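## Task

Pick up the carton marked C36 from the bench and set it down on the counter. All other cartons on the bench must stay exactly where and how they were. The carton must not topple or finish at a tilt, or the task fails. It counts only if the carton stays put on its own, without the robot holding or supporting it.

## Robot and tools

ROBOT. TidyBot++: a wheeled base (0.54 m long, 0.50 m wide, 0.38 m tall) on four driven casters, carrying one seven-joint arm with a two-finger gripper. The shoulder is 0.12 m ahead of the base centre and 0.68 m above the floor. Two cameras: base_camera (pinhole, 644x364 px, fixed to the base) and wrist_camera (fisheye, 644x476 px, looking along the hand). Loose objects may occasionally get a brief shove from outside.

FRAMES. Base frame: origin on the floor below the base centre, x forward, y left, z up. hand_pose is reported in it: the point halfway between the finger pads, with its z axis running out along the fingers and its y axis along the closing direction. The odometry frame is the base frame as it was when the scene began. Heading is positive to the left, from -3.142 to 3.142. Odometry just counts wheel rotation, so slipping shows up as travel, and it drifts a few cm and several degrees over about thirty moves. base_tilt is in degrees, forward and right positive, with a fixed bias of about 1 degree.

execute_actions. Argument "actions": a list holding one action or none (none just reports state and images). Argument "cameras": a list of base_camera, wrist_camera or all. If left out, null or ["all"], you get both; [] gives none. An action may contain "base", "joints", "speeds". Its motions all start at once and may finish at different times, and no action runs past 15 s.
- "base": exactly one key, and each is a relative move from where the base last reported itself, not a pose. translate_m: metres, forward positive, -2 to 2. strafe_m: metres, left positive, -2 to 2. rotate_rad: radians, counter-clockwise from above positive, -6.3 to 6.3. A move needing more than 8.667 s at its top speed is refused.
- "speeds": top-speed caps for this action only. translate_m and strafe_m take 0.05 to 0.5 m/s, rotate_rad takes 0.1 to 1.57 rad/s, and the maxima are the defaults.
- "joints": absolute target angles in radians, keyed by name, for the single arm. Ranges: joint_2_rad -2.249 to 2.249, joint_4_rad -2.579 to 2.579, joint_6_rad -2.099 to 2.099. joint_1_rad, joint_3_rad, joint_5_rad and joint_7_rad accept any angle but take the short way round, so turn them in steps under half a turn. joint_1_rad positive turns the arm clockwise seen from above, opposite to rotate_rad. Tolerance for done: joints 1 to 4 about 0.039, joints 5 to 7 about 0.056. gripper_pos runs from 0 (open, pad gap about 85 mm) to 1 (closed, each finger squeezing about 96 to 120 N), with a tolerance of 0.03. The gap is roughly 85 x (1 - gripper_pos) mm. With the hand pointing down, joint_7_rad 1.57 makes the fingers open to the robot's left and right. Arm speed is up to 1.39 rad/s, or 1.22 for joints 5 to 7. A joint or base left out of an action may keep chasing its old target.
An unknown key or an out-of-range number refuses the whole call and nothing moves.

ARM GEOMETRY. Set joint_1_rad=0, joint_3_rad=3.14 and joint_5_rad=0 (near the start pose), and the arm moves in the vertical x-z plane. Segment tilts from vertical, forward positive: upper arm (0.42 m) = j2, forearm (0.31 m) = j2 - j4, hand (0.31 m to the hand point) = j2 - j4 - j6. The hand point sits ahead of the shoulder by the sum of L·sin(tilt) and above it by the sum of L·cos(tilt). A downward-pointing hand reaches at most about 0.94 m above the floor, and only close to the base. At the start the arm is folded, hand down, sticking out up to 0.08 m past the front, with the elbow up to 1.15 m high.

RESULTS. joint_positions, hand_pose, base_odometry, base_tilt, motor_effort, base_status, joint_status, on_its_own (what moved without a command), and a pictures line listing the images in order. motor_effort is in percent of the maximum, positive toward higher joint values, with the peak of the last action in brackets; it is biased and noisy. The status words are:
- done: target reached. For the base it means the wheels turned as commanded, even if it actually stopped short.
- off_target: came to rest away from the target and may still be pushing. On the gripper it means something is held, and the reading gives its width. If the gripper is done at 1, the hand is empty.
- contact_stop / time_out: the old target is dropped and it holds where it stopped.
- not_followed, together with a result line saying joint command not followed and a cause: line: a self-collision check withheld the arm's targets, and they may be retried on later actions. The gripper still acts.
- limit_stop_at_motor_heat: stopped by heat, so resend the target.
Also watch for these lines: ARM HIT (hard contact with the base or itself); torque fault (the arm and gripper freeze for 10 s and the rest of the call is skipped; limits are 104.5 N m for joints 1 to 4 with a warning at 56.7, and 51.3 for joints 5 to 7 with a warning at 29.4); MOTOR HOT from 60 °C; OVER-TEMPERATURE FAULT at 75 °C, when the arm sinks.

ACCURACY. Friction and load leave the hand 1 to 2 cm or more off target. To correct, send each joint its last command + (desired - reading). Do not command a loaded joint to its current reading, because it will sag further. hand_pose can be off by a centimetre or two, so check with the cameras.

OTHER TOOLS. wait: seconds, 0 to 10, returns state and images. zoom_image: camera (base_camera or wrist_camera) and region [x0, y0, x1, y1] in pixels of that camera's latest image, at most 504x504. read_manual: section "licences" (the only one), which returns licence text. finished_scene: scene, an integer 1 or 2. It cannot be undone, it reports success and gives the next scene's task. A reply with no tool call ends all scenes.

AVOID. Do not drive the base while the arm is snagged high up, because the robot can tip. Avoid pushing into obstacles with the base or arm, knocking neighbouring cartons, and dropping or slamming the carton. Leave the carton upright, released and resting by itself before finishing.

Each tool is called after "Request:" as name(argument=value, ...) on one line, values as JSON.

## Session

Request:
execute_actions(actions=[])

Scene clock: 0.00 s.
base_odometry: x=+0.000 y=+0.000 heading=+0.000 (m, m, rad; odometry frame)
base_tilt: forward=-0.4 right=-1.0 (deg)
base_status: not commanded
joint_positions: joint_1_rad=-0.033 joint_2_rad=-0.377 joint_3_rad=+3.133 joint_4_rad=-2.530 joint_5_rad=+0.003 joint_6_rad=-0.864 joint_7_rad=+1.588 gripper_pos=+0.000
joint_status: not commanded
motor_effort: joint_1_rad=-1 joint_2_rad=-1 joint_3_rad=+1 joint_4_rad=+13 joint_5_rad=+0 joint_6_rad=+0 joint_7_rad=+1 (%)
hand_pose: x=+0.2652 y=+0.0063 z=+0.5912 quat_wxyz=(+0.002, +0.998, +0.030, +0.062) (m; base frame)
pictures: base_camera, wrist_camera
Images, in order (width x height): base_camera 644x364, wrist_camera 644x476.

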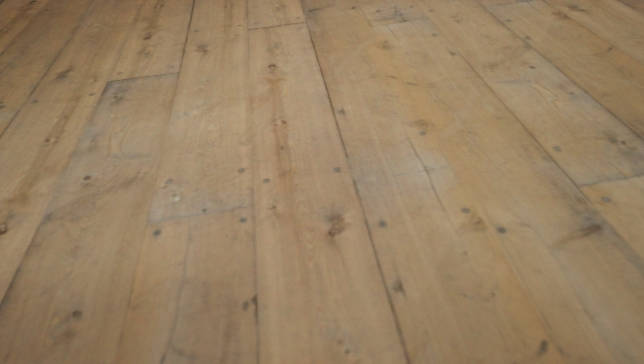

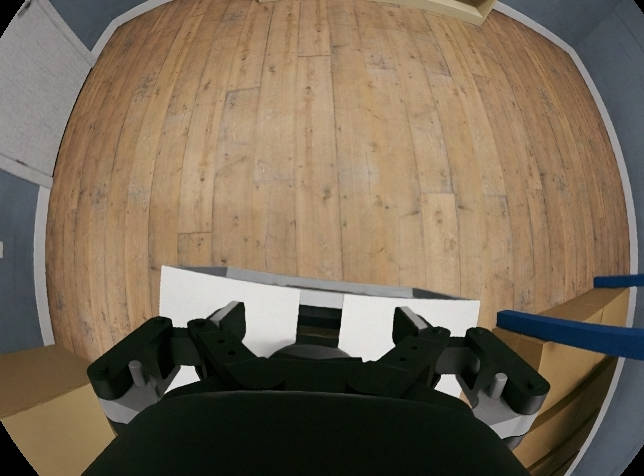

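Request:
execute_actions(actions=[{"joints":{"joint_6_rad":0.35}}])

Request:
execute_actions(actions=[{"joints":{"joint_1_rad":1.4}}], cameras=["wrist_camera"])

Request:
execute_actions(actions=[{"joints":{"joint_1_rad":2.8}}], cameras=["wrist_camera"])

Scene clock: 7.90 s.
base_odometry: x=+0.000 y=+0.000 heading=+0.000 (m, m, rad; odometry frame)
base_tilt: forward=-0.3 right=-1.0 (deg)
base_status: not commanded
joint_positions: joint_1_rad=-0.033 joint_2_rad=-0.377 joint_3_rad=+3.133 joint_4_rad=-2.530 joint_5_rad=+0.003 joint_6_rad=+0.343 joint_7_rad=+1.588 gripper_pos=+0.000
joint_status: all done
motor_effort: joint_1_rad=+0(0) joint_2_rad=-7(7) joint_3_rad=+1(1) joint_4_rad=+22(21) joint_5_rad=+0(0) joint_6_rad=+9(8) joint_7_rad=+1(1) (%)
hand_pose: x=+0.5285 y=+0.0190 z=+0.8263 quat_wxyz=(-0.006, +0.786, +0.025, +0.618) (m; base frame)
pictures: base_camera, wrist_camera
Images, in order (width x height): base_camera 644x364, wrist_camera 644x476.

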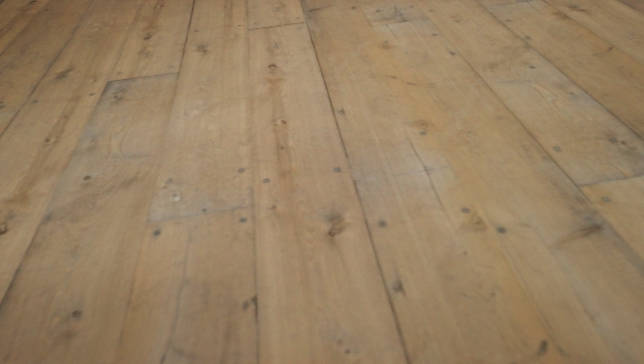

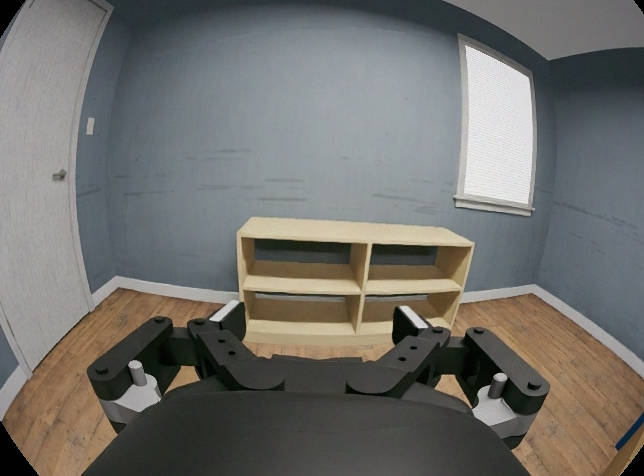

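Scene clock: 10.57 s.
base_odometry: x=+0.000 y=+0.000 heading=+0.000 (m, m, rad; odometry frame)
base_tilt: forward=-0.4 right=-1.1 (deg)
base_status: not commanded
joint_positions: joint_1_rad=+1.376 joint_2_rad=-0.377 joint_3_rad=+3.133 joint_4_rad=-2.530 joint_5_rad=+0.003 joint_6_rad=+0.343 joint_7_rad=+1.588 gripper_pos=+0.000
joint_status: all done
motor_effort: joint_1_rad=-1(1) joint_2_rad=-6(7) joint_3_rad=+1(1) joint_4_rad=+22(22) joint_5_rad=+0(0) joint_6_rad=+9(9) joint_7_rad=+0(1) (%)
hand_pose: x=+0.2035 y=-0.4012 z=+0.8263 quat_wxyz=(+0.396, +0.615, -0.490, +0.474) (m; base frame)
pictures: wrist_camera
Images, in order (width x height): wrist_camera 644x476.

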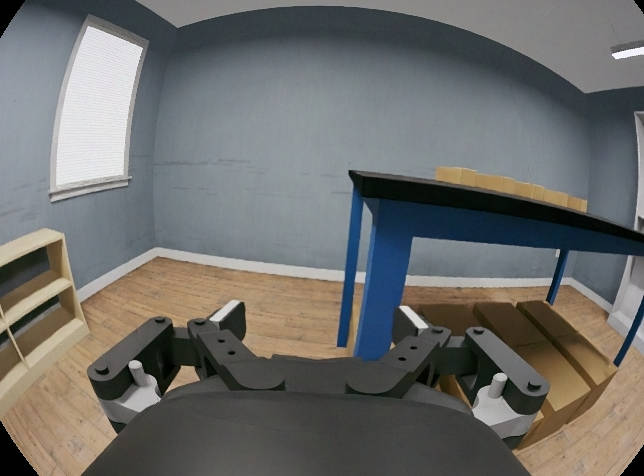

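Scene clock: 13.23 s.
base_odometry: x=+0.000 y=+0.000 heading=+0.000 (m, m, rad; odometry frame)
base_tilt: forward=-0.4 right=-1.0 (deg)
base_status: not commanded
joint_positions: joint_1_rad=+2.777 joint_2_rad=-0.377 joint_3_rad=+3.133 joint_4_rad=-2.530 joint_5_rad=+0.003 joint_6_rad=+0.343 joint_7_rad=+1.588 gripper_pos=+0.000
joint_status: all done
motor_effort: joint_1_rad=+0(0) joint_2_rad=-7(7) joint_3_rad=+1(1) joint_4_rad=+21(22) joint_5_rad=+0(0) joint_6_rad=+9(9) joint_7_rad=+1(1) (%)
hand_pose: x=-0.2620 y=-0.1514 z=+0.8263 quat_wxyz=(+0.608, +0.155, -0.771, +0.108) (m; base frame)
pictures: wrist_camera
Images, in order (width x height): wrist_camera 644x476.

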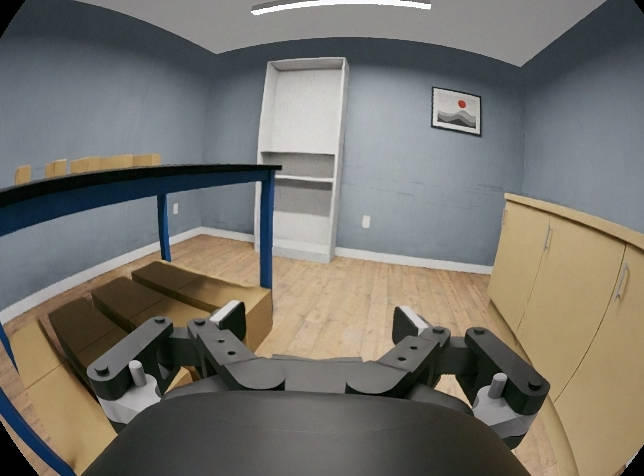

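Request:
execute_actions(actions=[{"joints":{"joint_2_rad":-0.3,"joint_4_rad":-1.5,"joint_6_rad":-0.7}}], cameras=["wrist_camera"])

Request:
execute_actions(actions=[{"joints":{"joint_1_rad":2.0}}], cameras=["wrist_camera"])

Scene clock: 23.17 s.
base_odometry: x=+0.000 y=+0.000 heading=+0.000 (m, m, rad; odometry frame)
base_tilt: forward=-0.4 right=-1.0 (deg)
base_status: not commanded
joint_positions: joint_1_rad=+2.777 joint_2_rad=-0.329 joint_3_rad=+3.133 joint_4_rad=-1.523 joint_5_rad=+0.003 joint_6_rad=-0.670 joint_7_rad=+1.588 gripper_pos=+0.000
joint_status: all done
motor_effort: joint_1_rad=+0(1) joint_2_rad=-10(11) joint_3_rad=+1(1) joint_4_rad=+23(25) joint_5_rad=+0(0) joint_6_rad=+9(11) joint_7_rad=+0(0) (%)
hand_pose: x=-0.3035 y=-0.1674 z=+1.1054 quat_wxyz=(+0.587, +0.157, -0.787, +0.103) (m; base frame)
pictures: wrist_camera
Images, in order (width x height): wrist_camera 644x476.

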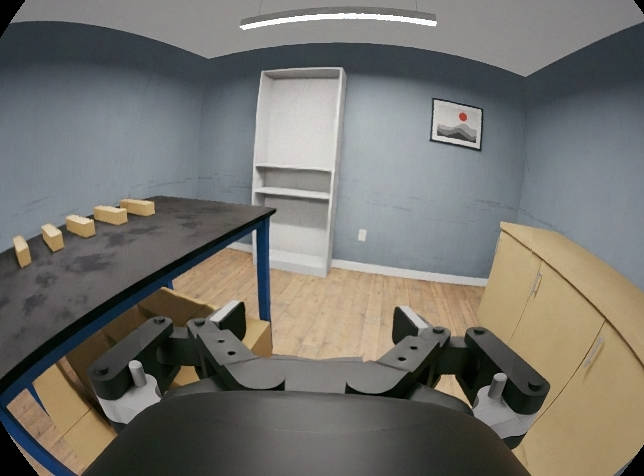

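Scene clock: 25.23 s.
base_odometry: x=+0.000 y=+0.000 heading=+0.000 (m, m, rad; odometry frame)
base_tilt: forward=-0.3 right=-1.0 (deg)
base_status: not commanded
joint_positions: joint_1_rad=+2.023 joint_2_rad=-0.326 joint_3_rad=+3.133 joint_4_rad=-1.523 joint_5_rad=+0.003 joint_6_rad=-0.670 joint_7_rad=+1.588 gripper_pos=+0.000
joint_status: all done
motor_effort: joint_1_rad=+0(0) joint_2_rad=-10(10) joint_3_rad=+0(1) joint_4_rad=+23(23) joint_5_rad=+0(0) joint_6_rad=+9(9) joint_7_rad=+1(0) (%)
hand_pose: x=-0.0751 y=-0.4122 z=+1.1041 quat_wxyz=(+0.507, +0.436, -0.675, +0.311) (m; base frame)
pictures: wrist_camera
Images, in order (width x height): wrist_camera 644x476.

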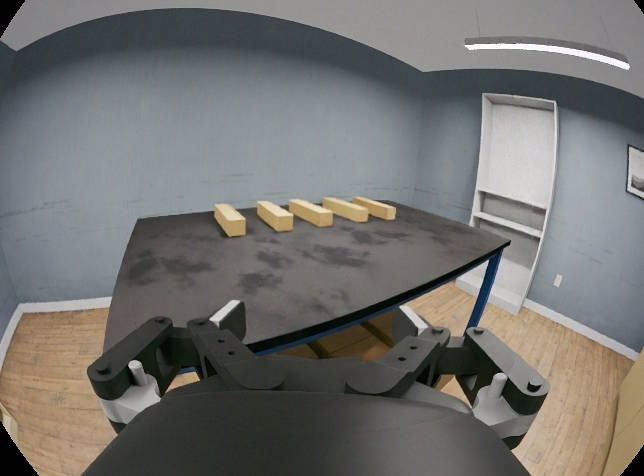

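Request:
zoom_image(camera="wrist_camera", region=[200, 180, 420, 260])

Region (200, 180, 420, 260) of wrist_camera's 644x476 image, scaled by 2.291; it fills the top 183 rows of this view, and the rest is white.

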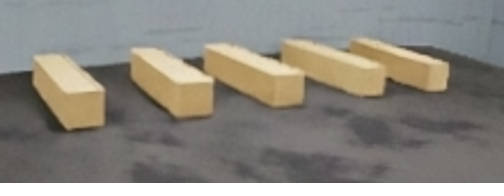

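Request:
execute_actions(actions=[{"base":{"translate_m":-1.2},"joints":{"joint_1_rad":1.3}}])

Scene clock: 48.43 s.
base_odometry: x=-1.200 y=+0.000 heading=+0.000 (m, m, rad; odometry frame)
base_tilt: forward=-0.3 right=-1.1 (deg)
base_status: done
joint_positions: joint_1_rad=+1.323 joint_2_rad=-0.325 joint_3_rad=+3.133 joint_4_rad=-1.523 joint_5_rad=+0.003 joint_6_rad=-0.672 joint_7_rad=+1.588 gripper_pos=+0.000
joint_status: all done
motor_effort: joint_1_rad=+0(1) joint_2_rad=-10(10) joint_3_rad=+1(3) joint_4_rad=+23(23) joint_5_rad=+0(1) joint_6_rad=+9(9) joint_7_rad=+1(1) (%)
hand_pose: x=+0.2362 y=-0.4405 z=+1.1034 quat_wxyz=(+0.369, +0.642, -0.485, +0.465) (m; base frame)
pictures: base_camera, wrist_camera
Images, in order (width x height): base_camera 644x364, wrist_camera 644x476.

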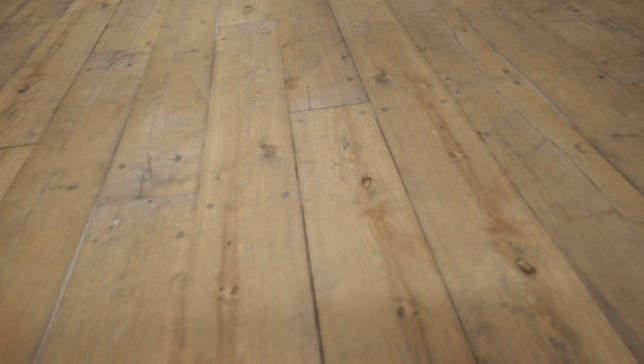

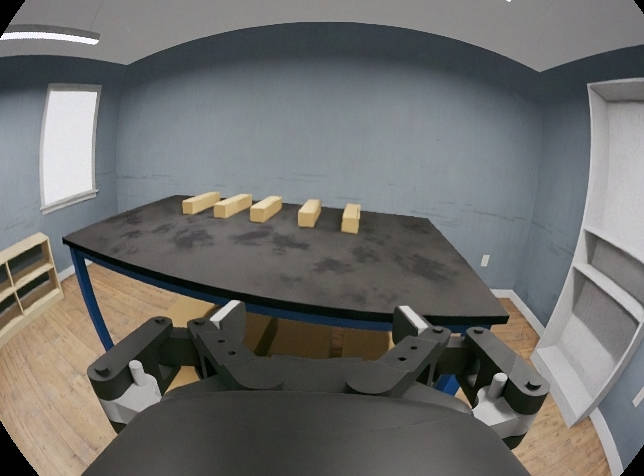

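Request:
zoom_image(camera="wrist_camera", region=[170, 180, 390, 250])

Region (170, 180, 390, 250) of wrist_camera's 644x476 image, scaled by 2.291; it fills the top 160 rows of this view, and the rest is white.

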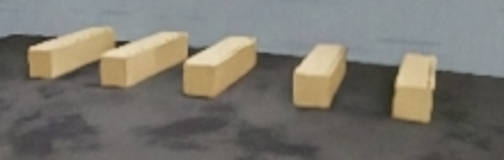

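Request:
execute_actions(actions=[{"base":{"translate_m":-0.35},"joints":{"joint_1_rad":1.6,"joint_6_rad":-0.3}}], cameras=["wrist_camera"])

Scene clock: 58.23 s.
base_odometry: x=-1.550 y=+0.000 heading=+0.000 (m, m, rad; odometry frame)
base_tilt: forward=-0.4 right=-1.0 (deg)
base_status: done
joint_positions: joint_1_rad=+1.581 joint_2_rad=-0.322 joint_3_rad=+3.133 joint_4_rad=-1.523 joint_5_rad=+0.003 joint_6_rad=-0.326 joint_7_rad=+1.588 gripper_pos=+0.000
joint_status: all done
motor_effort: joint_1_rad=-1(1) joint_2_rad=-10(11) joint_3_rad=+0(2) joint_4_rad=+23(24) joint_5_rad=+0(1) joint_6_rad=+10(9) joint_7_rad=+1(1) (%)
hand_pose: x=+0.1200 y=-0.4706 z=+1.2084 quat_wxyz=(+0.518, +0.493, -0.484, +0.504) (m; base frame)
pictures: wrist_camera
Images, in order (width x height): wrist_camera 644x476.

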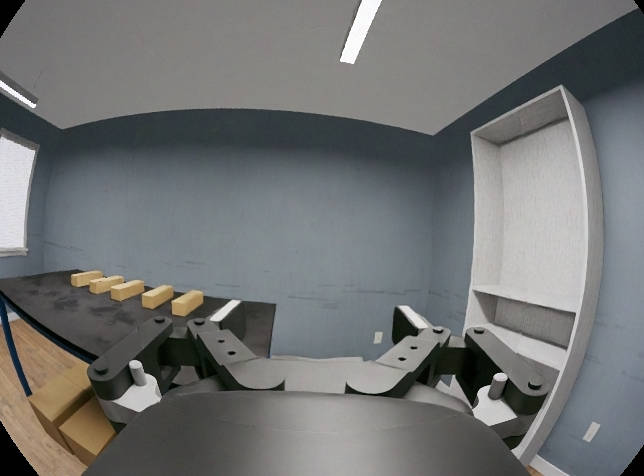

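Request:
execute_actions(actions=[{"joints":{"joint_6_rad":-1.3}}], cameras=["wrist_camera"])

Scene clock: 64.43 s.
base_odometry: x=-1.550 y=+0.000 heading=+0.000 (m, m, rad; odometry frame)
base_tilt: forward=-0.4 right=-1.1 (deg)
base_status: not commanded
joint_positions: joint_1_rad=+1.581 joint_2_rad=-0.320 joint_3_rad=+3.133 joint_4_rad=-1.516 joint_5_rad=+0.003 joint_6_rad=-1.293 joint_7_rad=+1.588 gripper_pos=+0.000
joint_status: all done
motor_effort: joint_1_rad=+0(0) joint_2_rad=-8(11) joint_3_rad=+1(0) joint_4_rad=+21(24) joint_5_rad=+0(0) joint_6_rad=+6(10) joint_7_rad=+0(0) (%)
hand_pose: x=+0.1191 y=-0.3492 z=+0.9489 quat_wxyz=(+0.231, +0.675, -0.665, +0.222) (m; base frame)
pictures: wrist_camera
Images, in order (width x height): wrist_camera 644x476.

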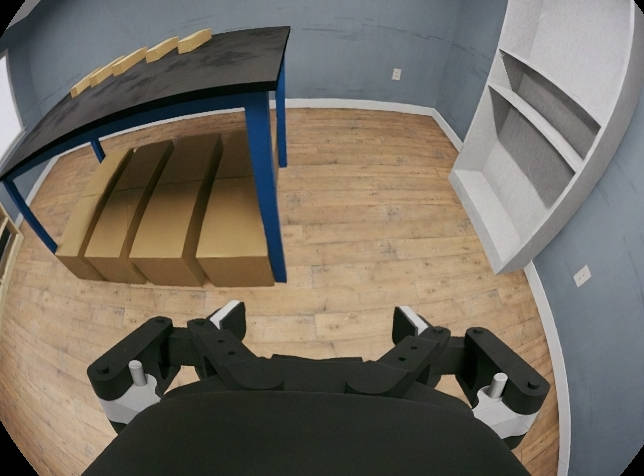

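Request:
execute_actions(actions=[{"base":{"translate_m":-0.2},"joints":{"joint_6_rad":-1.0}}], cameras=[])

Request:
execute_actions(actions=[{"base":{"strafe_m":-1.5}}])

Scene clock: 76.63 s.
base_odometry: x=-1.751 y=+0.000 heading=+0.000 (m, m, rad; odometry frame)
base_tilt: forward=-0.4 right=-1.0 (deg)
base_status: done
joint_positions: joint_1_rad=+1.582 joint_2_rad=-0.320 joint_3_rad=+3.134 joint_4_rad=-1.512 joint_5_rad=+0.003 joint_6_rad=-1.008 joint_7_rad=+1.588 gripper_pos=+0.000
joint_status: all done
motor_effort: joint_1_rad=+0(2) joint_2_rad=-9(10) joint_3_rad=+1(2) joint_4_rad=+22(23) joint_5_rad=+0(1) joint_6_rad=+8(8) joint_7_rad=+1(0) (%)
hand_pose: x=+0.1189 y=-0.4114 z=+1.0142 quat_wxyz=(+0.326, +0.635, -0.625, +0.316) (m; base frame)
pictures: none
No camera images: the call's "cameras" was empty. Leave "cameras" out to get every camera's image.

Scene clock: 81.00 s.
base_odometry: x=-1.751 y=-1.500 heading=+0.000 (m, m, rad; odometry frame)
base_tilt: forward=-0.4 right=-1.0 (deg)
base_status: done
joint_positions: joint_1_rad=+1.582 joint_2_rad=-0.311 joint_3_rad=+3.134 joint_4_rad=-1.512 joint_5_rad=+0.003 joint_6_rad=-1.008 joint_7_rad=+1.588 gripper_pos=+0.000
joint_status: not commanded
motor_effort: joint_1_rad=+0(0) joint_2_rad=-11(12) joint_3_rad=+0(1) joint_4_rad=+23(23) joint_5_rad=+0(0) joint_6_rad=+8(8) joint_7_rad=+0(1) (%)
hand_pose: x=+0.1188 y=-0.4145 z=+1.0104 quat_wxyz=(+0.323, +0.636, -0.627, +0.313) (m; base frame)
pictures: base_camera, wrist_camera
Images, in order (width x height): base_camera 644x364, wrist_camera 644x476.

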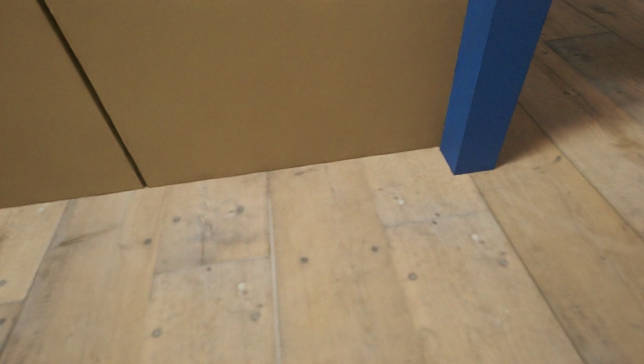

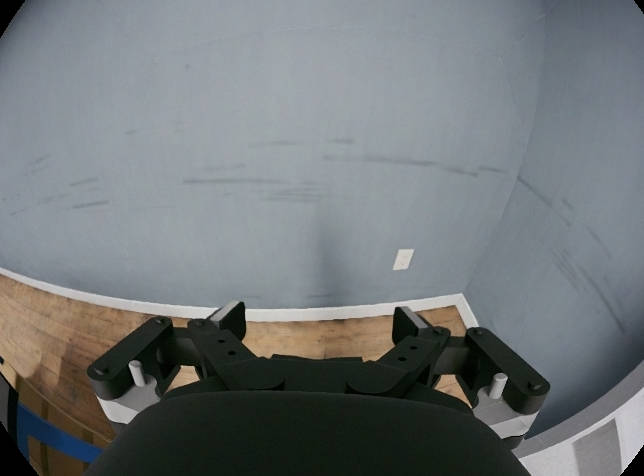

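Request:
execute_actions(actions=[{"base":{"strafe_m":-0.6},"joints":{"joint_6_rad":-0.6,"joint_1_rad":-0.3}}])

Scene clock: 91.73 s.
base_odometry: x=-1.752 y=-2.101 heading=-0.001 (m, m, rad; odometry frame)
base_tilt: forward=-0.3 right=-1.0 (deg)
base_status: done
joint_positions: joint_1_rad=-0.277 joint_2_rad=-0.309 joint_3_rad=+3.134 joint_4_rad=-1.512 joint_5_rad=+0.003 joint_6_rad=-0.630 joint_7_rad=+1.588 gripper_pos=+0.000
joint_status: all done
motor_effort: joint_1_rad=+0(1) joint_2_rad=-10(13) joint_3_rad=+0(2) joint_4_rad=+23(23) joint_5_rad=+0(1) joint_6_rad=+9(9) joint_7_rad=+1(1) (%)
hand_pose: x=+0.5658 y=+0.1326 z=+1.1148 quat_wxyz=(-0.079, +0.784, +0.120, +0.603) (m; base frame)
pictures: base_camera, wrist_camera
Images, in order (width x height): base_camera 644x364, wrist_camera 644x476.

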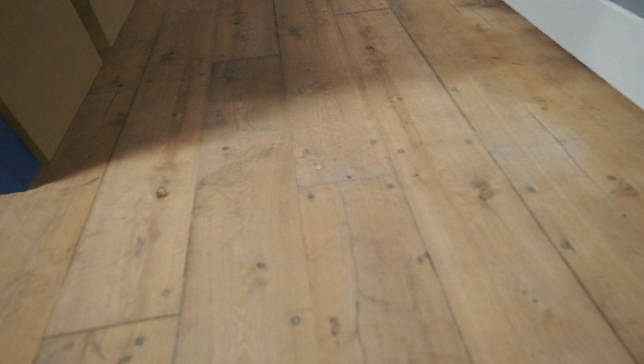

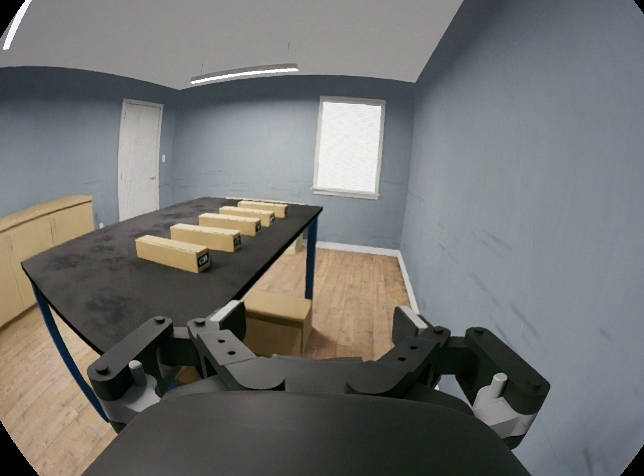

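Request:
execute_actions(actions=[{"base":{"translate_m":1.1},"joints":{"joint_1_rad":-1.3,"joint_6_rad":-0.9}}])

Request:
zoom_image(camera="wrist_camera", region=[160, 130, 500, 330])

Scene clock: 100.17 s.
base_odometry: x=-0.652 y=-2.102 heading=-0.001 (m, m, rad; odometry frame)
base_tilt: forward=-0.3 right=-1.1 (deg)
base_status: done
joint_positions: joint_1_rad=-1.277 joint_2_rad=-0.309 joint_3_rad=+3.134 joint_4_rad=-1.512 joint_5_rad=+0.003 joint_6_rad=-0.870 joint_7_rad=+1.588 gripper_pos=+0.000
joint_status: all done
motor_effort: joint_1_rad=+0(1) joint_2_rad=-10(12) joint_3_rad=+1(1) joint_4_rad=+22(24) joint_5_rad=+0(1) joint_6_rad=+8(10) joint_7_rad=+0(1) (%)
hand_pose: x=+0.2413 y=+0.4208 z=+1.0456 quat_wxyz=(-0.299, +0.684, +0.522, +0.412) (m; base frame)
pictures: base_camera, wrist_camera
Images, in order (width x height): base_camera 644x364, wrist_camera 644x476.

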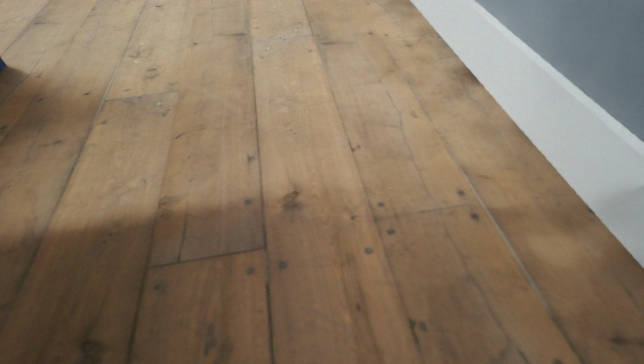

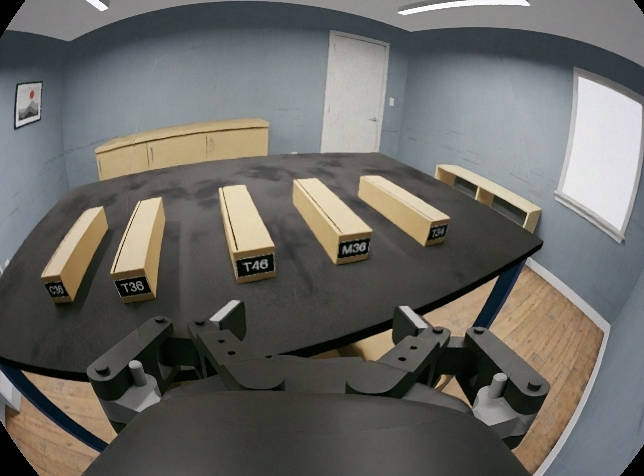

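Region (160, 130, 500, 330) of wrist_camera's 644x476 image, scaled by 1.482; it fills the top 296 rows of this view, and the rest is white.

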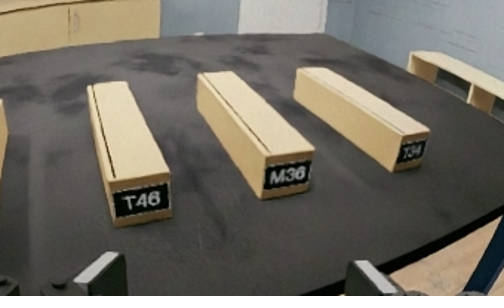

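Request:
execute_actions(actions=[{"base":{"rotate_rad":0.15},"joints":{"joint_1_rad":-1.57}}], cameras=[])

Request:
execute_actions(actions=[{"base":{"translate_m":-0.45},"joints":{"joint_6_rad":-1.1}}])

Scene clock: 117.67 s.
base_odometry: x=-0.652 y=-2.102 heading=+0.149 (m, m, rad; odometry frame)
base_tilt: forward=-0.3 right=-1.0 (deg)
base_status: done
joint_positions: joint_1_rad=-1.547 joint_2_rad=-0.309 joint_3_rad=+3.134 joint_4_rad=-1.512 joint_5_rad=+0.003 joint_6_rad=-0.871 joint_7_rad=+1.588 gripper_pos=+0.000
joint_status: all done
motor_effort: joint_1_rad=+0(1) joint_2_rad=-10(12) joint_3_rad=+0(2) joint_4_rad=+22(23) joint_5_rad=+0(1) joint_6_rad=+8(8) joint_7_rad=+0(1) (%)
hand_pose: x=+0.1248 y=+0.4381 z=+1.0456 quat_wxyz=(-0.352, +0.608, +0.609, +0.368) (m; base frame)
pictures: none
No camera images: the call's "cameras" was empty. Leave "cameras" out to get every camera's image.

Scene clock: 119.93 s.
base_odometry: x=-1.097 y=-2.169 heading=+0.149 (m, m, rad; odometry frame)
base_tilt: forward=-0.3 right=-1.1 (deg)
base_status: done
joint_positions: joint_1_rad=-1.549 joint_2_rad=-0.309 joint_3_rad=+3.133 joint_4_rad=-1.512 joint_5_rad=+0.003 joint_6_rad=-1.090 joint_7_rad=+1.588 gripper_pos=+0.000
joint_status: all done
motor_effort: joint_1_rad=+0(1) joint_2_rad=-9(10) joint_3_rad=+0(2) joint_4_rad=+22(24) joint_5_rad=+0(1) joint_6_rad=+7(9) joint_7_rad=+0(0) (%)
hand_pose: x=+0.1234 y=+0.3988 z=+0.9898 quat_wxyz=(-0.284, +0.643, +0.646, +0.297) (m; base frame)
pictures: base_camera, wrist_camera
Images, in order (width x height): base_camera 644x364, wrist_camera 644x476.

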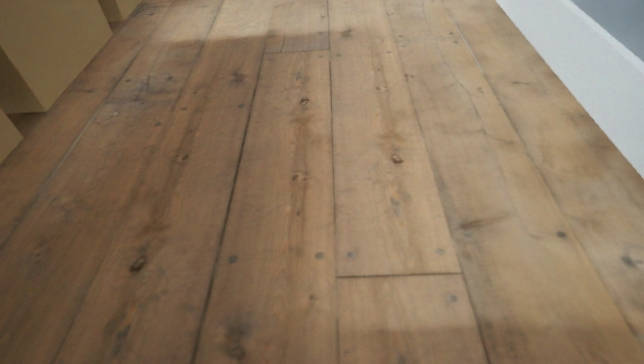

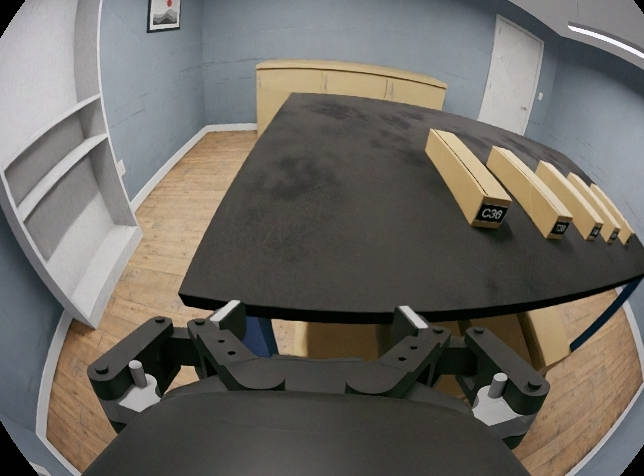

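Request:
execute_actions(actions=[{"base":{"translate_m":0.24}}])

Scene clock: 133.07 s.
base_odometry: x=-0.859 y=-2.133 heading=+0.150 (m, m, rad; odometry frame)
base_tilt: forward=-0.3 right=-1.1 (deg)
base_status: done
joint_positions: joint_1_rad=-1.551 joint_2_rad=-0.309 joint_3_rad=+3.134 joint_4_rad=-1.512 joint_5_rad=+0.003 joint_6_rad=-1.090 joint_7_rad=+1.588 gripper_pos=+0.000
joint_status: not commanded
motor_effort: joint_1_rad=+0(1) joint_2_rad=-9(10) joint_3_rad=+0(3) joint_4_rad=+22(22) joint_5_rad=+0(1) joint_6_rad=+7(7) joint_7_rad=+0(0) (%)
hand_pose: x=+0.1228 y=+0.3988 z=+0.9898 quat_wxyz=(-0.285, +0.643, +0.646, +0.297) (m; base frame)
pictures: base_camera, wrist_camera
Images, in order (width x height): base_camera 644x364, wrist_camera 644x476.

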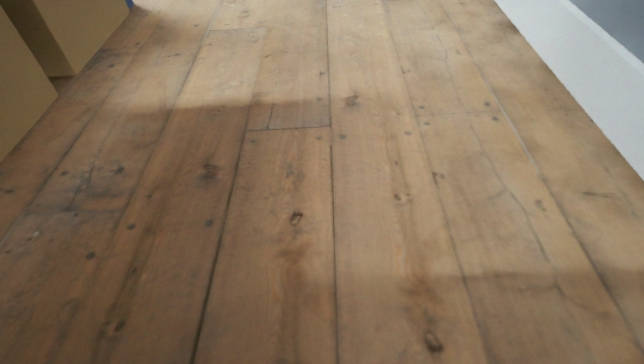

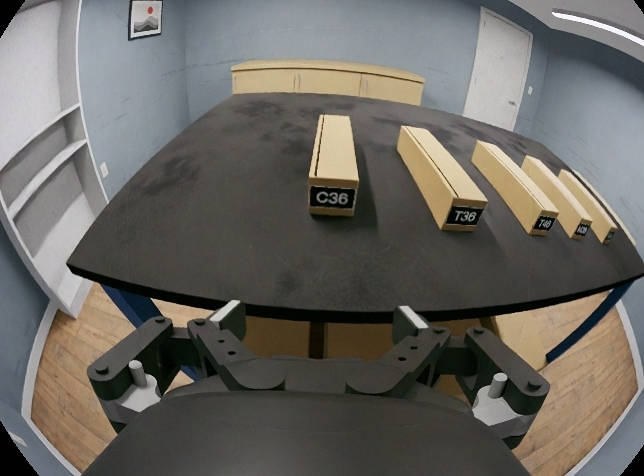

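Request:
execute_actions(actions=[{"base":{"strafe_m":0.12},"joints":{"joint_4_rad":-0.438,"joint_6_rad":-1.74,"joint_7_rad":1.57}}], cameras=[])

Request:
execute_actions(actions=[{"joints":{"joint_2_rad":0.40}}])

Scene clock: 166.40 s.
base_odometry: x=-0.877 y=-2.014 heading=+0.150 (m, m, rad; odometry frame)
base_tilt: forward=-0.4 right=-1.1 (deg)
base_status: done
joint_positions: joint_1_rad=-1.551 joint_2_rad=-0.296 joint_3_rad=+3.134 joint_4_rad=-0.461 joint_5_rad=+0.003 joint_6_rad=-1.710 joint_7_rad=+1.588 gripper_pos=+0.000
joint_status: all done
motor_effort: joint_1_rad=+0(1) joint_2_rad=+3(13) joint_3_rad=+1(1) joint_4_rad=+9(23) joint_5_rad=+0(0) joint_6_rad=+9(9) joint_7_rad=+0(0) (%)
hand_pose: x=+0.1201 y=+0.2257 z=+1.3012 quat_wxyz=(-0.411, +0.569, +0.571, +0.426) (m; base frame)
pictures: none
No camera images: the call's "cameras" was empty. Leave "cameras" out to get every camera's image.

Scene clock: 168.37 s.
base_odometry: x=-0.877 y=-2.015 heading=+0.150 (m, m, rad; odometry frame)
base_tilt: forward=-0.4 right=-1.1 (deg)
base_status: not commanded
joint_positions: joint_1_rad=-1.551 joint_2_rad=+0.401 joint_3_rad=+3.134 joint_4_rad=-0.453 joint_5_rad=+0.003 joint_6_rad=-1.710 joint_7_rad=+1.588 gripper_pos=+0.000
joint_status: all done
motor_effort: joint_1_rad=+1(0) joint_2_rad=-32(37) joint_3_rad=+0(0) joint_4_rad=+17(19) joint_5_rad=+0(0) joint_6_rad=+5(9) joint_7_rad=+0(1) (%)
hand_pose: x=+0.1270 y=+0.5711 z=+1.0147 quat_wxyz=(-0.198, +0.677, +0.679, +0.204) (m; base frame)
pictures: base_camera, wrist_camera
Images, in order (width x height): base_camera 644x364, wrist_camera 644x476.

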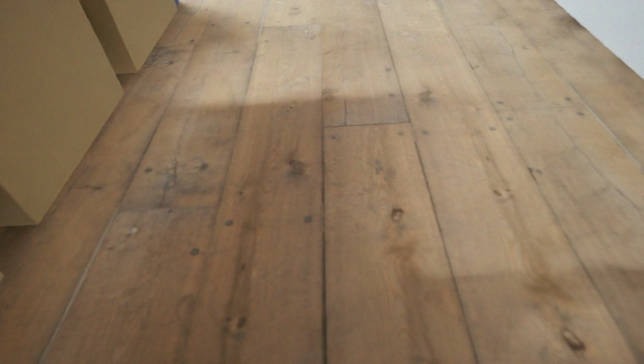

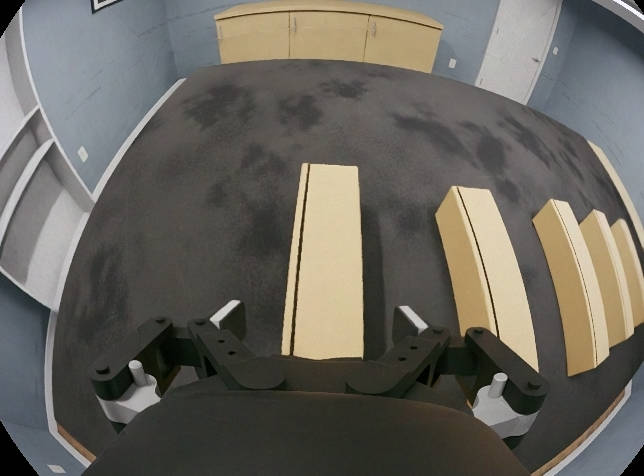

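Request:
execute_actions(actions=[{"joints":{"joint_2_rad":0.405,"joint_4_rad":-0.69,"joint_6_rad":-1.51}}], cameras=["wrist_camera"])

Scene clock: 174.83 s.
base_odometry: x=-0.877 y=-2.015 heading=+0.150 (m, m, rad; odometry frame)
base_tilt: forward=-0.3 right=-1.1 (deg)
base_status: not commanded
joint_positions: joint_1_rad=-1.551 joint_2_rad=+0.402 joint_3_rad=+3.134 joint_4_rad=-0.668 joint_5_rad=+0.003 joint_6_rad=-1.539 joint_7_rad=+1.588 gripper_pos=+0.000
joint_status: all done
motor_effort: joint_1_rad=+0(0) joint_2_rad=-35(36) joint_3_rad=+0(0) joint_4_rad=+19(21) joint_5_rad=+0(0) joint_6_rad=+5(5) joint_7_rad=+1(0) (%)
hand_pose: x=+0.1271 y=+0.5982 z=+0.9522 quat_wxyz=(-0.183, +0.681, +0.683, +0.189) (m; base frame)
pictures: wrist_camera
Images, in order (width x height): wrist_camera 644x476.

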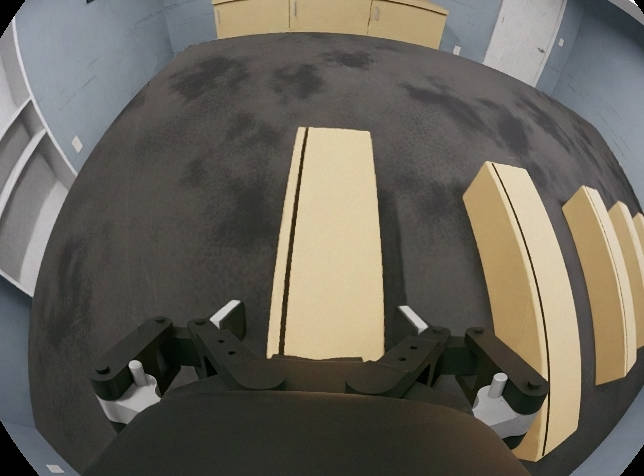

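Request:
execute_actions(actions=[{"joints":{"joint_4_rad":-0.745,"joint_6_rad":-1.46,"joint_1_rad":-1.56}}], cameras=["wrist_camera"])

Scene clock: 178.33 s.
base_odometry: x=-0.877 y=-2.015 heading=+0.150 (m, m, rad; odometry frame)
base_tilt: forward=-0.3 right=-1.1 (deg)
base_status: not commanded
joint_positions: joint_1_rad=-1.551 joint_2_rad=+0.402 joint_3_rad=+3.134 joint_4_rad=-0.723 joint_5_rad=+0.003 joint_6_rad=-1.489 joint_7_rad=+1.588 gripper_pos=+0.000
joint_status: all done
motor_effort: joint_1_rad=+0(0) joint_2_rad=-35(37) joint_3_rad=+0(0) joint_4_rad=+20(21) joint_5_rad=+0(0) joint_6_rad=+5(6) joint_7_rad=+0(0) (%)
hand_pose: x=+0.1271 y=+0.6047 z=+0.9355 quat_wxyz=(-0.181, +0.682, +0.684, +0.187) (m; base frame)
pictures: wrist_camera
Images, in order (width x height): wrist_camera 644x476.

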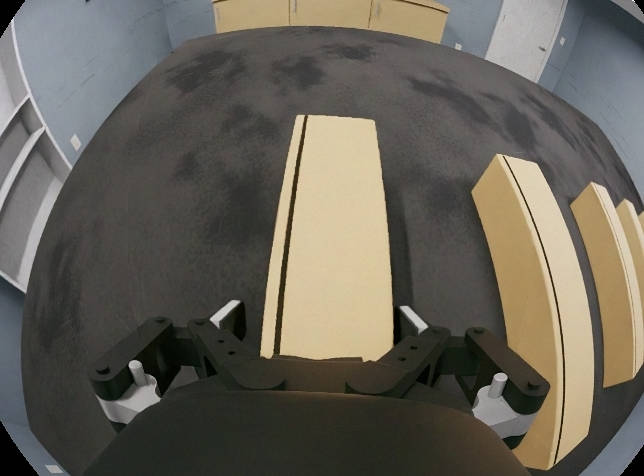

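Request:
execute_actions(actions=[{"joints":{"gripper_pos":1.0}}], cameras=["wrist_camera"])

Scene clock: 185.67 s.
base_odometry: x=-0.877 y=-2.015 heading=+0.150 (m, m, rad; odometry frame)
base_tilt: forward=-0.4 right=-1.1 (deg)
base_status: not commanded
joint_positions: joint_1_rad=-1.551 joint_2_rad=+0.400 joint_3_rad=+3.134 joint_4_rad=-0.724 joint_5_rad=+0.003 joint_6_rad=-1.486 joint_7_rad=+1.588 gripper_pos=+0.345
joint_status: gripper_pos off_target (ended at +0.345, target +1.000)
motor_effort: joint_1_rad=+0(2) joint_2_rad=-34(36) joint_3_rad=+0(1) joint_4_rad=+19(20) joint_5_rad=+0(1) joint_6_rad=+5(5) joint_7_rad=+0(1) (%)
hand_pose: x=+0.1271 y=+0.6049 z=+0.9366 quat_wxyz=(-0.183, +0.681, +0.683, +0.188) (m; base frame)
pictures: wrist_camera
Images, in order (width x height): wrist_camera 644x476.

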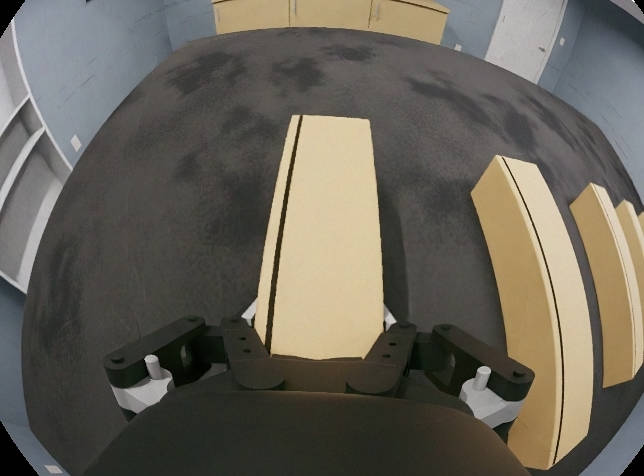

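Request:
execute_actions(actions=[{"joints":{"joint_2_rad":0.2}}], cameras=["wrist_camera"])

Scene clock: 189.27 s.
base_odometry: x=-0.877 y=-2.015 heading=+0.150 (m, m, rad; odometry frame)
base_tilt: forward=-0.3 right=-1.1 (deg)
base_status: not commanded
joint_positions: joint_1_rad=-1.551 joint_2_rad=+0.198 joint_3_rad=+3.134 joint_4_rad=-0.732 joint_5_rad=+0.003 joint_6_rad=-1.486 joint_7_rad=+1.588 gripper_pos=+0.345
joint_status: all done
motor_effort: joint_1_rad=+0(1) joint_2_rad=-27(40) joint_3_rad=+0(0) joint_4_rad=+20(22) joint_5_rad=+0(0) joint_6_rad=+7(7) joint_7_rad=+0(1) (%)
hand_pose: x=+0.1259 y=+0.5411 z=+1.0494 quat_wxyz=(-0.247, +0.660, +0.662, +0.255) (m; base frame)
pictures: wrist_camera
Images, in order (width x height): wrist_camera 644x476.

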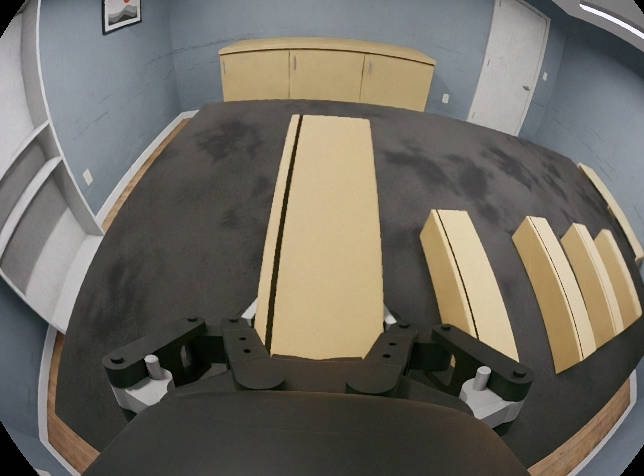

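Request:
execute_actions(actions=[{"joints":{"joint_2_rad":-0.2,"joint_4_rad":-1.2,"joint_6_rad":-1.6}}], cameras=[])

Request:
execute_actions(actions=[{"base":{"translate_m":-0.7}}])

Scene clock: 202.27 s.
base_odometry: x=-0.877 y=-2.015 heading=+0.150 (m, m, rad; odometry frame)
base_tilt: forward=-0.3 right=-1.1 (deg)
base_status: not commanded
joint_positions: joint_1_rad=-1.551 joint_2_rad=-0.188 joint_3_rad=+3.134 joint_4_rad=-1.174 joint_5_rad=+0.003 joint_6_rad=-1.574 joint_7_rad=+1.588 gripper_pos=+0.345
joint_status: all done
motor_effort: joint_1_rad=+0(0) joint_2_rad=-12(28) joint_3_rad=+0(0) joint_4_rad=+19(21) joint_5_rad=+0(0) joint_6_rad=+6(7) joint_7_rad=+1(0) (%)
hand_pose: x=+0.1225 y=+0.3541 z=+1.0085 quat_wxyz=(-0.198, +0.676, +0.679, +0.207) (m; base frame)
pictures: none
No camera images: the call's "cameras" was empty. Leave "cameras" out to get every camera's image.

Scene clock: 205.03 s.
base_odometry: x=-1.569 y=-2.119 heading=+0.150 (m, m, rad; odometry frame)
base_tilt: forward=-0.3 right=-1.1 (deg)
base_status: done
joint_positions: joint_1_rad=-1.551 joint_2_rad=-0.188 joint_3_rad=+3.134 joint_4_rad=-1.176 joint_5_rad=+0.003 joint_6_rad=-1.575 joint_7_rad=+1.588 gripper_pos=+0.345
joint_status: not commanded
motor_effort: joint_1_rad=+0(1) joint_2_rad=-12(12) joint_3_rad=+0(2) joint_4_rad=+19(19) joint_5_rad=+0(1) joint_6_rad=+6(6) joint_7_rad=+0(1) (%)
hand_pose: x=+0.1225 y=+0.3539 z=+1.0079 quat_wxyz=(-0.197, +0.676, +0.679, +0.207) (m; base frame)
pictures: base_camera, wrist_camera
Images, in order (width x height): base_camera 644x364, wrist_camera 644x476.

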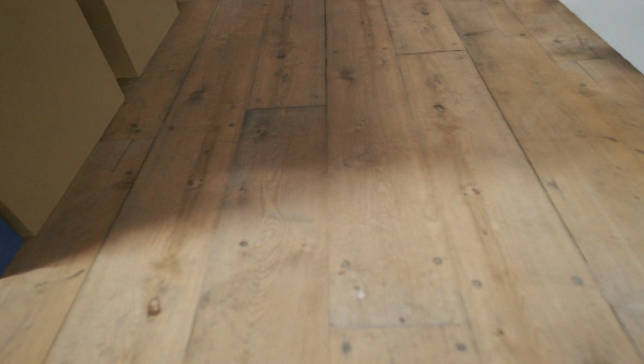

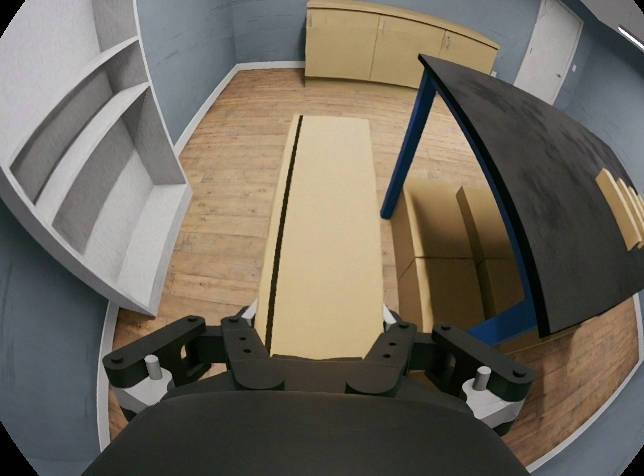

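Request:
execute_actions(actions=[{"base":{"strafe_m":2.0},"joints":{"joint_6_rad":-1.3}}])

Scene clock: 217.53 s.
base_odometry: x=-1.869 y=-0.141 heading=+0.150 (m, m, rad; odometry frame)
base_tilt: forward=-0.3 right=-1.1 (deg)
base_status: done
joint_positions: joint_1_rad=-1.551 joint_2_rad=-0.193 joint_3_rad=+3.134 joint_4_rad=-1.181 joint_5_rad=+0.003 joint_6_rad=-1.311 joint_7_rad=+1.588 gripper_pos=+0.345
joint_status: all done
motor_effort: joint_1_rad=+0(1) joint_2_rad=-14(17) joint_3_rad=+1(1) joint_4_rad=+21(21) joint_5_rad=+0(0) joint_6_rad=+7(8) joint_7_rad=+0(0) (%)
hand_pose: x=+0.1232 y=+0.4139 z=+1.0605 quat_wxyz=(-0.283, +0.644, +0.647, +0.295) (m; base frame)
pictures: base_camera, wrist_camera
Images, in order (width x height): base_camera 644x364, wrist_camera 644x476.

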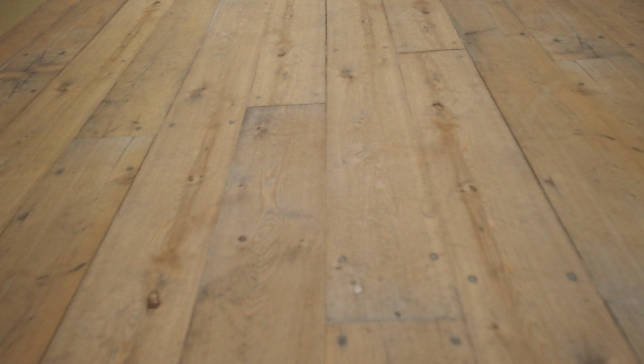

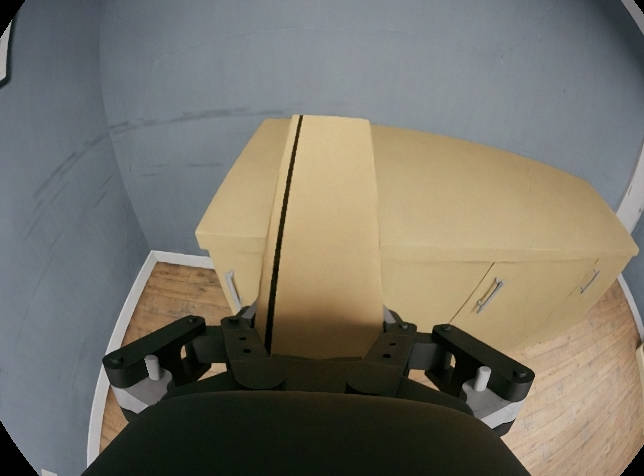

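Request:
execute_actions(actions=[{"base":{"translate_m":0.45}}], cameras=[])

Request:
execute_actions(actions=[{"base":{"strafe_m":0.28}}])

Scene clock: 226.80 s.
base_odometry: x=-1.424 y=-0.074 heading=+0.151 (m, m, rad; odometry frame)
base_tilt: forward=-0.3 right=-1.0 (deg)
base_status: done
joint_positions: joint_1_rad=-1.551 joint_2_rad=-0.193 joint_3_rad=+3.134 joint_4_rad=-1.181 joint_5_rad=+0.003 joint_6_rad=-1.311 joint_7_rad=+1.588 gripper_pos=+0.345
joint_status: not commanded
motor_effort: joint_1_rad=+0(2) joint_2_rad=-12(13) joint_3_rad=+1(2) joint_4_rad=+21(21) joint_5_rad=+0(1) joint_6_rad=+8(8) joint_7_rad=+0(0) (%)
hand_pose: x=+0.1232 y=+0.4139 z=+1.0605 quat_wxyz=(-0.283, +0.644, +0.647, +0.295) (m; base frame)
pictures: none
No camera images: the call's "cameras" was empty. Leave "cameras" out to get every camera's image.

Scene clock: 228.67 s.
base_odometry: x=-1.466 y=+0.203 heading=+0.150 (m, m, rad; odometry frame)
base_tilt: forward=-0.3 right=-1.1 (deg)
base_status: done
joint_positions: joint_1_rad=-1.551 joint_2_rad=-0.190 joint_3_rad=+3.134 joint_4_rad=-1.182 joint_5_rad=+0.003 joint_6_rad=-1.311 joint_7_rad=+1.588 gripper_pos=+0.345
joint_status: not commanded
motor_effort: joint_1_rad=+0(1) joint_2_rad=-14(18) joint_3_rad=+0(1) joint_4_rad=+21(22) joint_5_rad=+0(0) joint_6_rad=+7(8) joint_7_rad=+1(1) (%)
hand_pose: x=+0.1232 y=+0.4151 z=+1.0587 quat_wxyz=(-0.282, +0.644, +0.647, +0.294) (m; base frame)
pictures: base_camera, wrist_camera
Images, in order (width x height): base_camera 644x364, wrist_camera 644x476.

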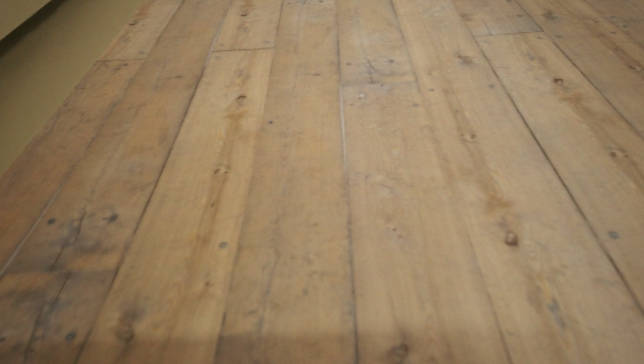

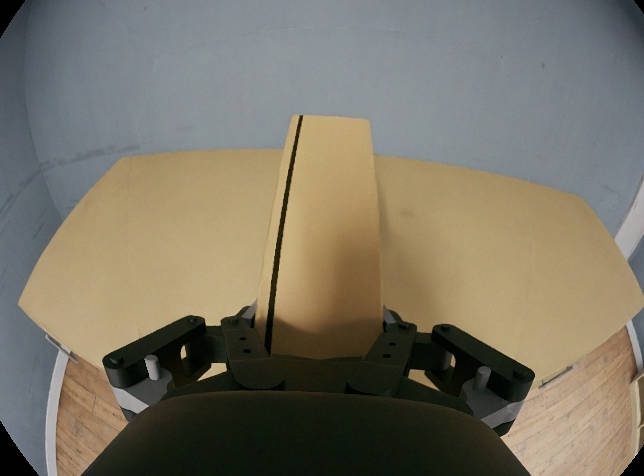

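Request:
execute_actions(actions=[{"joints":{"joint_4_rad":-0.585,"joint_6_rad":-1.58,"joint_2_rad":0.0}}], cameras=[])

Request:
execute_actions(actions=[{"joints":{"joint_2_rad":0.47}}])

Scene clock: 238.13 s.
base_odometry: x=-1.466 y=+0.203 heading=+0.150 (m, m, rad; odometry frame)
base_tilt: forward=-0.3 right=-1.1 (deg)
base_status: not commanded
joint_positions: joint_1_rad=-1.551 joint_2_rad=-0.025 joint_3_rad=+3.134 joint_4_rad=-0.612 joint_5_rad=+0.003 joint_6_rad=-1.552 joint_7_rad=+1.588 gripper_pos=+0.345
joint_status: all done
motor_effort: joint_1_rad=+0(1) joint_2_rad=-15(15) joint_3_rad=+0(0) joint_4_rad=+16(22) joint_5_rad=+0(0) joint_6_rad=+9(9) joint_7_rad=+0(1) (%)
hand_pose: x=+0.1238 y=+0.4256 z=+1.1969 quat_wxyz=(-0.334, +0.619, +0.621, +0.346) (m; base frame)
pictures: none
No camera images: the call's "cameras" was empty. Leave "cameras" out to get every camera's image.

Scene clock: 239.87 s.
base_odometry: x=-1.466 y=+0.203 heading=+0.150 (m, m, rad; odometry frame)
base_tilt: forward=-0.3 right=-1.1 (deg)
base_status: not commanded
joint_positions: joint_1_rad=-1.551 joint_2_rad=+0.473 joint_3_rad=+3.134 joint_4_rad=-0.595 joint_5_rad=+0.003 joint_6_rad=-1.552 joint_7_rad=+1.588 gripper_pos=+0.346
joint_status: all done
motor_effort: joint_1_rad=+0(1) joint_2_rad=-37(43) joint_3_rad=+0(0) joint_4_rad=+19(22) joint_5_rad=+0(1) joint_6_rad=+5(9) joint_7_rad=+0(0) (%)
hand_pose: x=+0.1277 y=+0.6222 z=+0.9377 quat_wxyz=(-0.179, +0.682, +0.684, +0.185) (m; base frame)
pictures: base_camera, wrist_camera
Images, in order (width x height): base_camera 644x364, wrist_camera 644x476.

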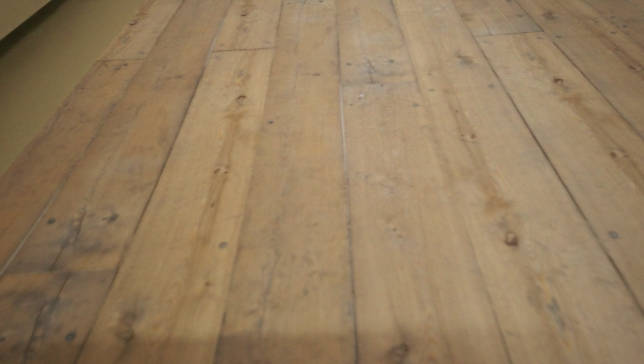

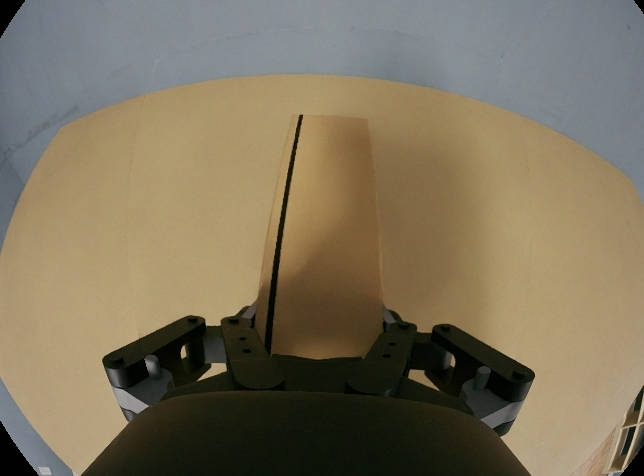

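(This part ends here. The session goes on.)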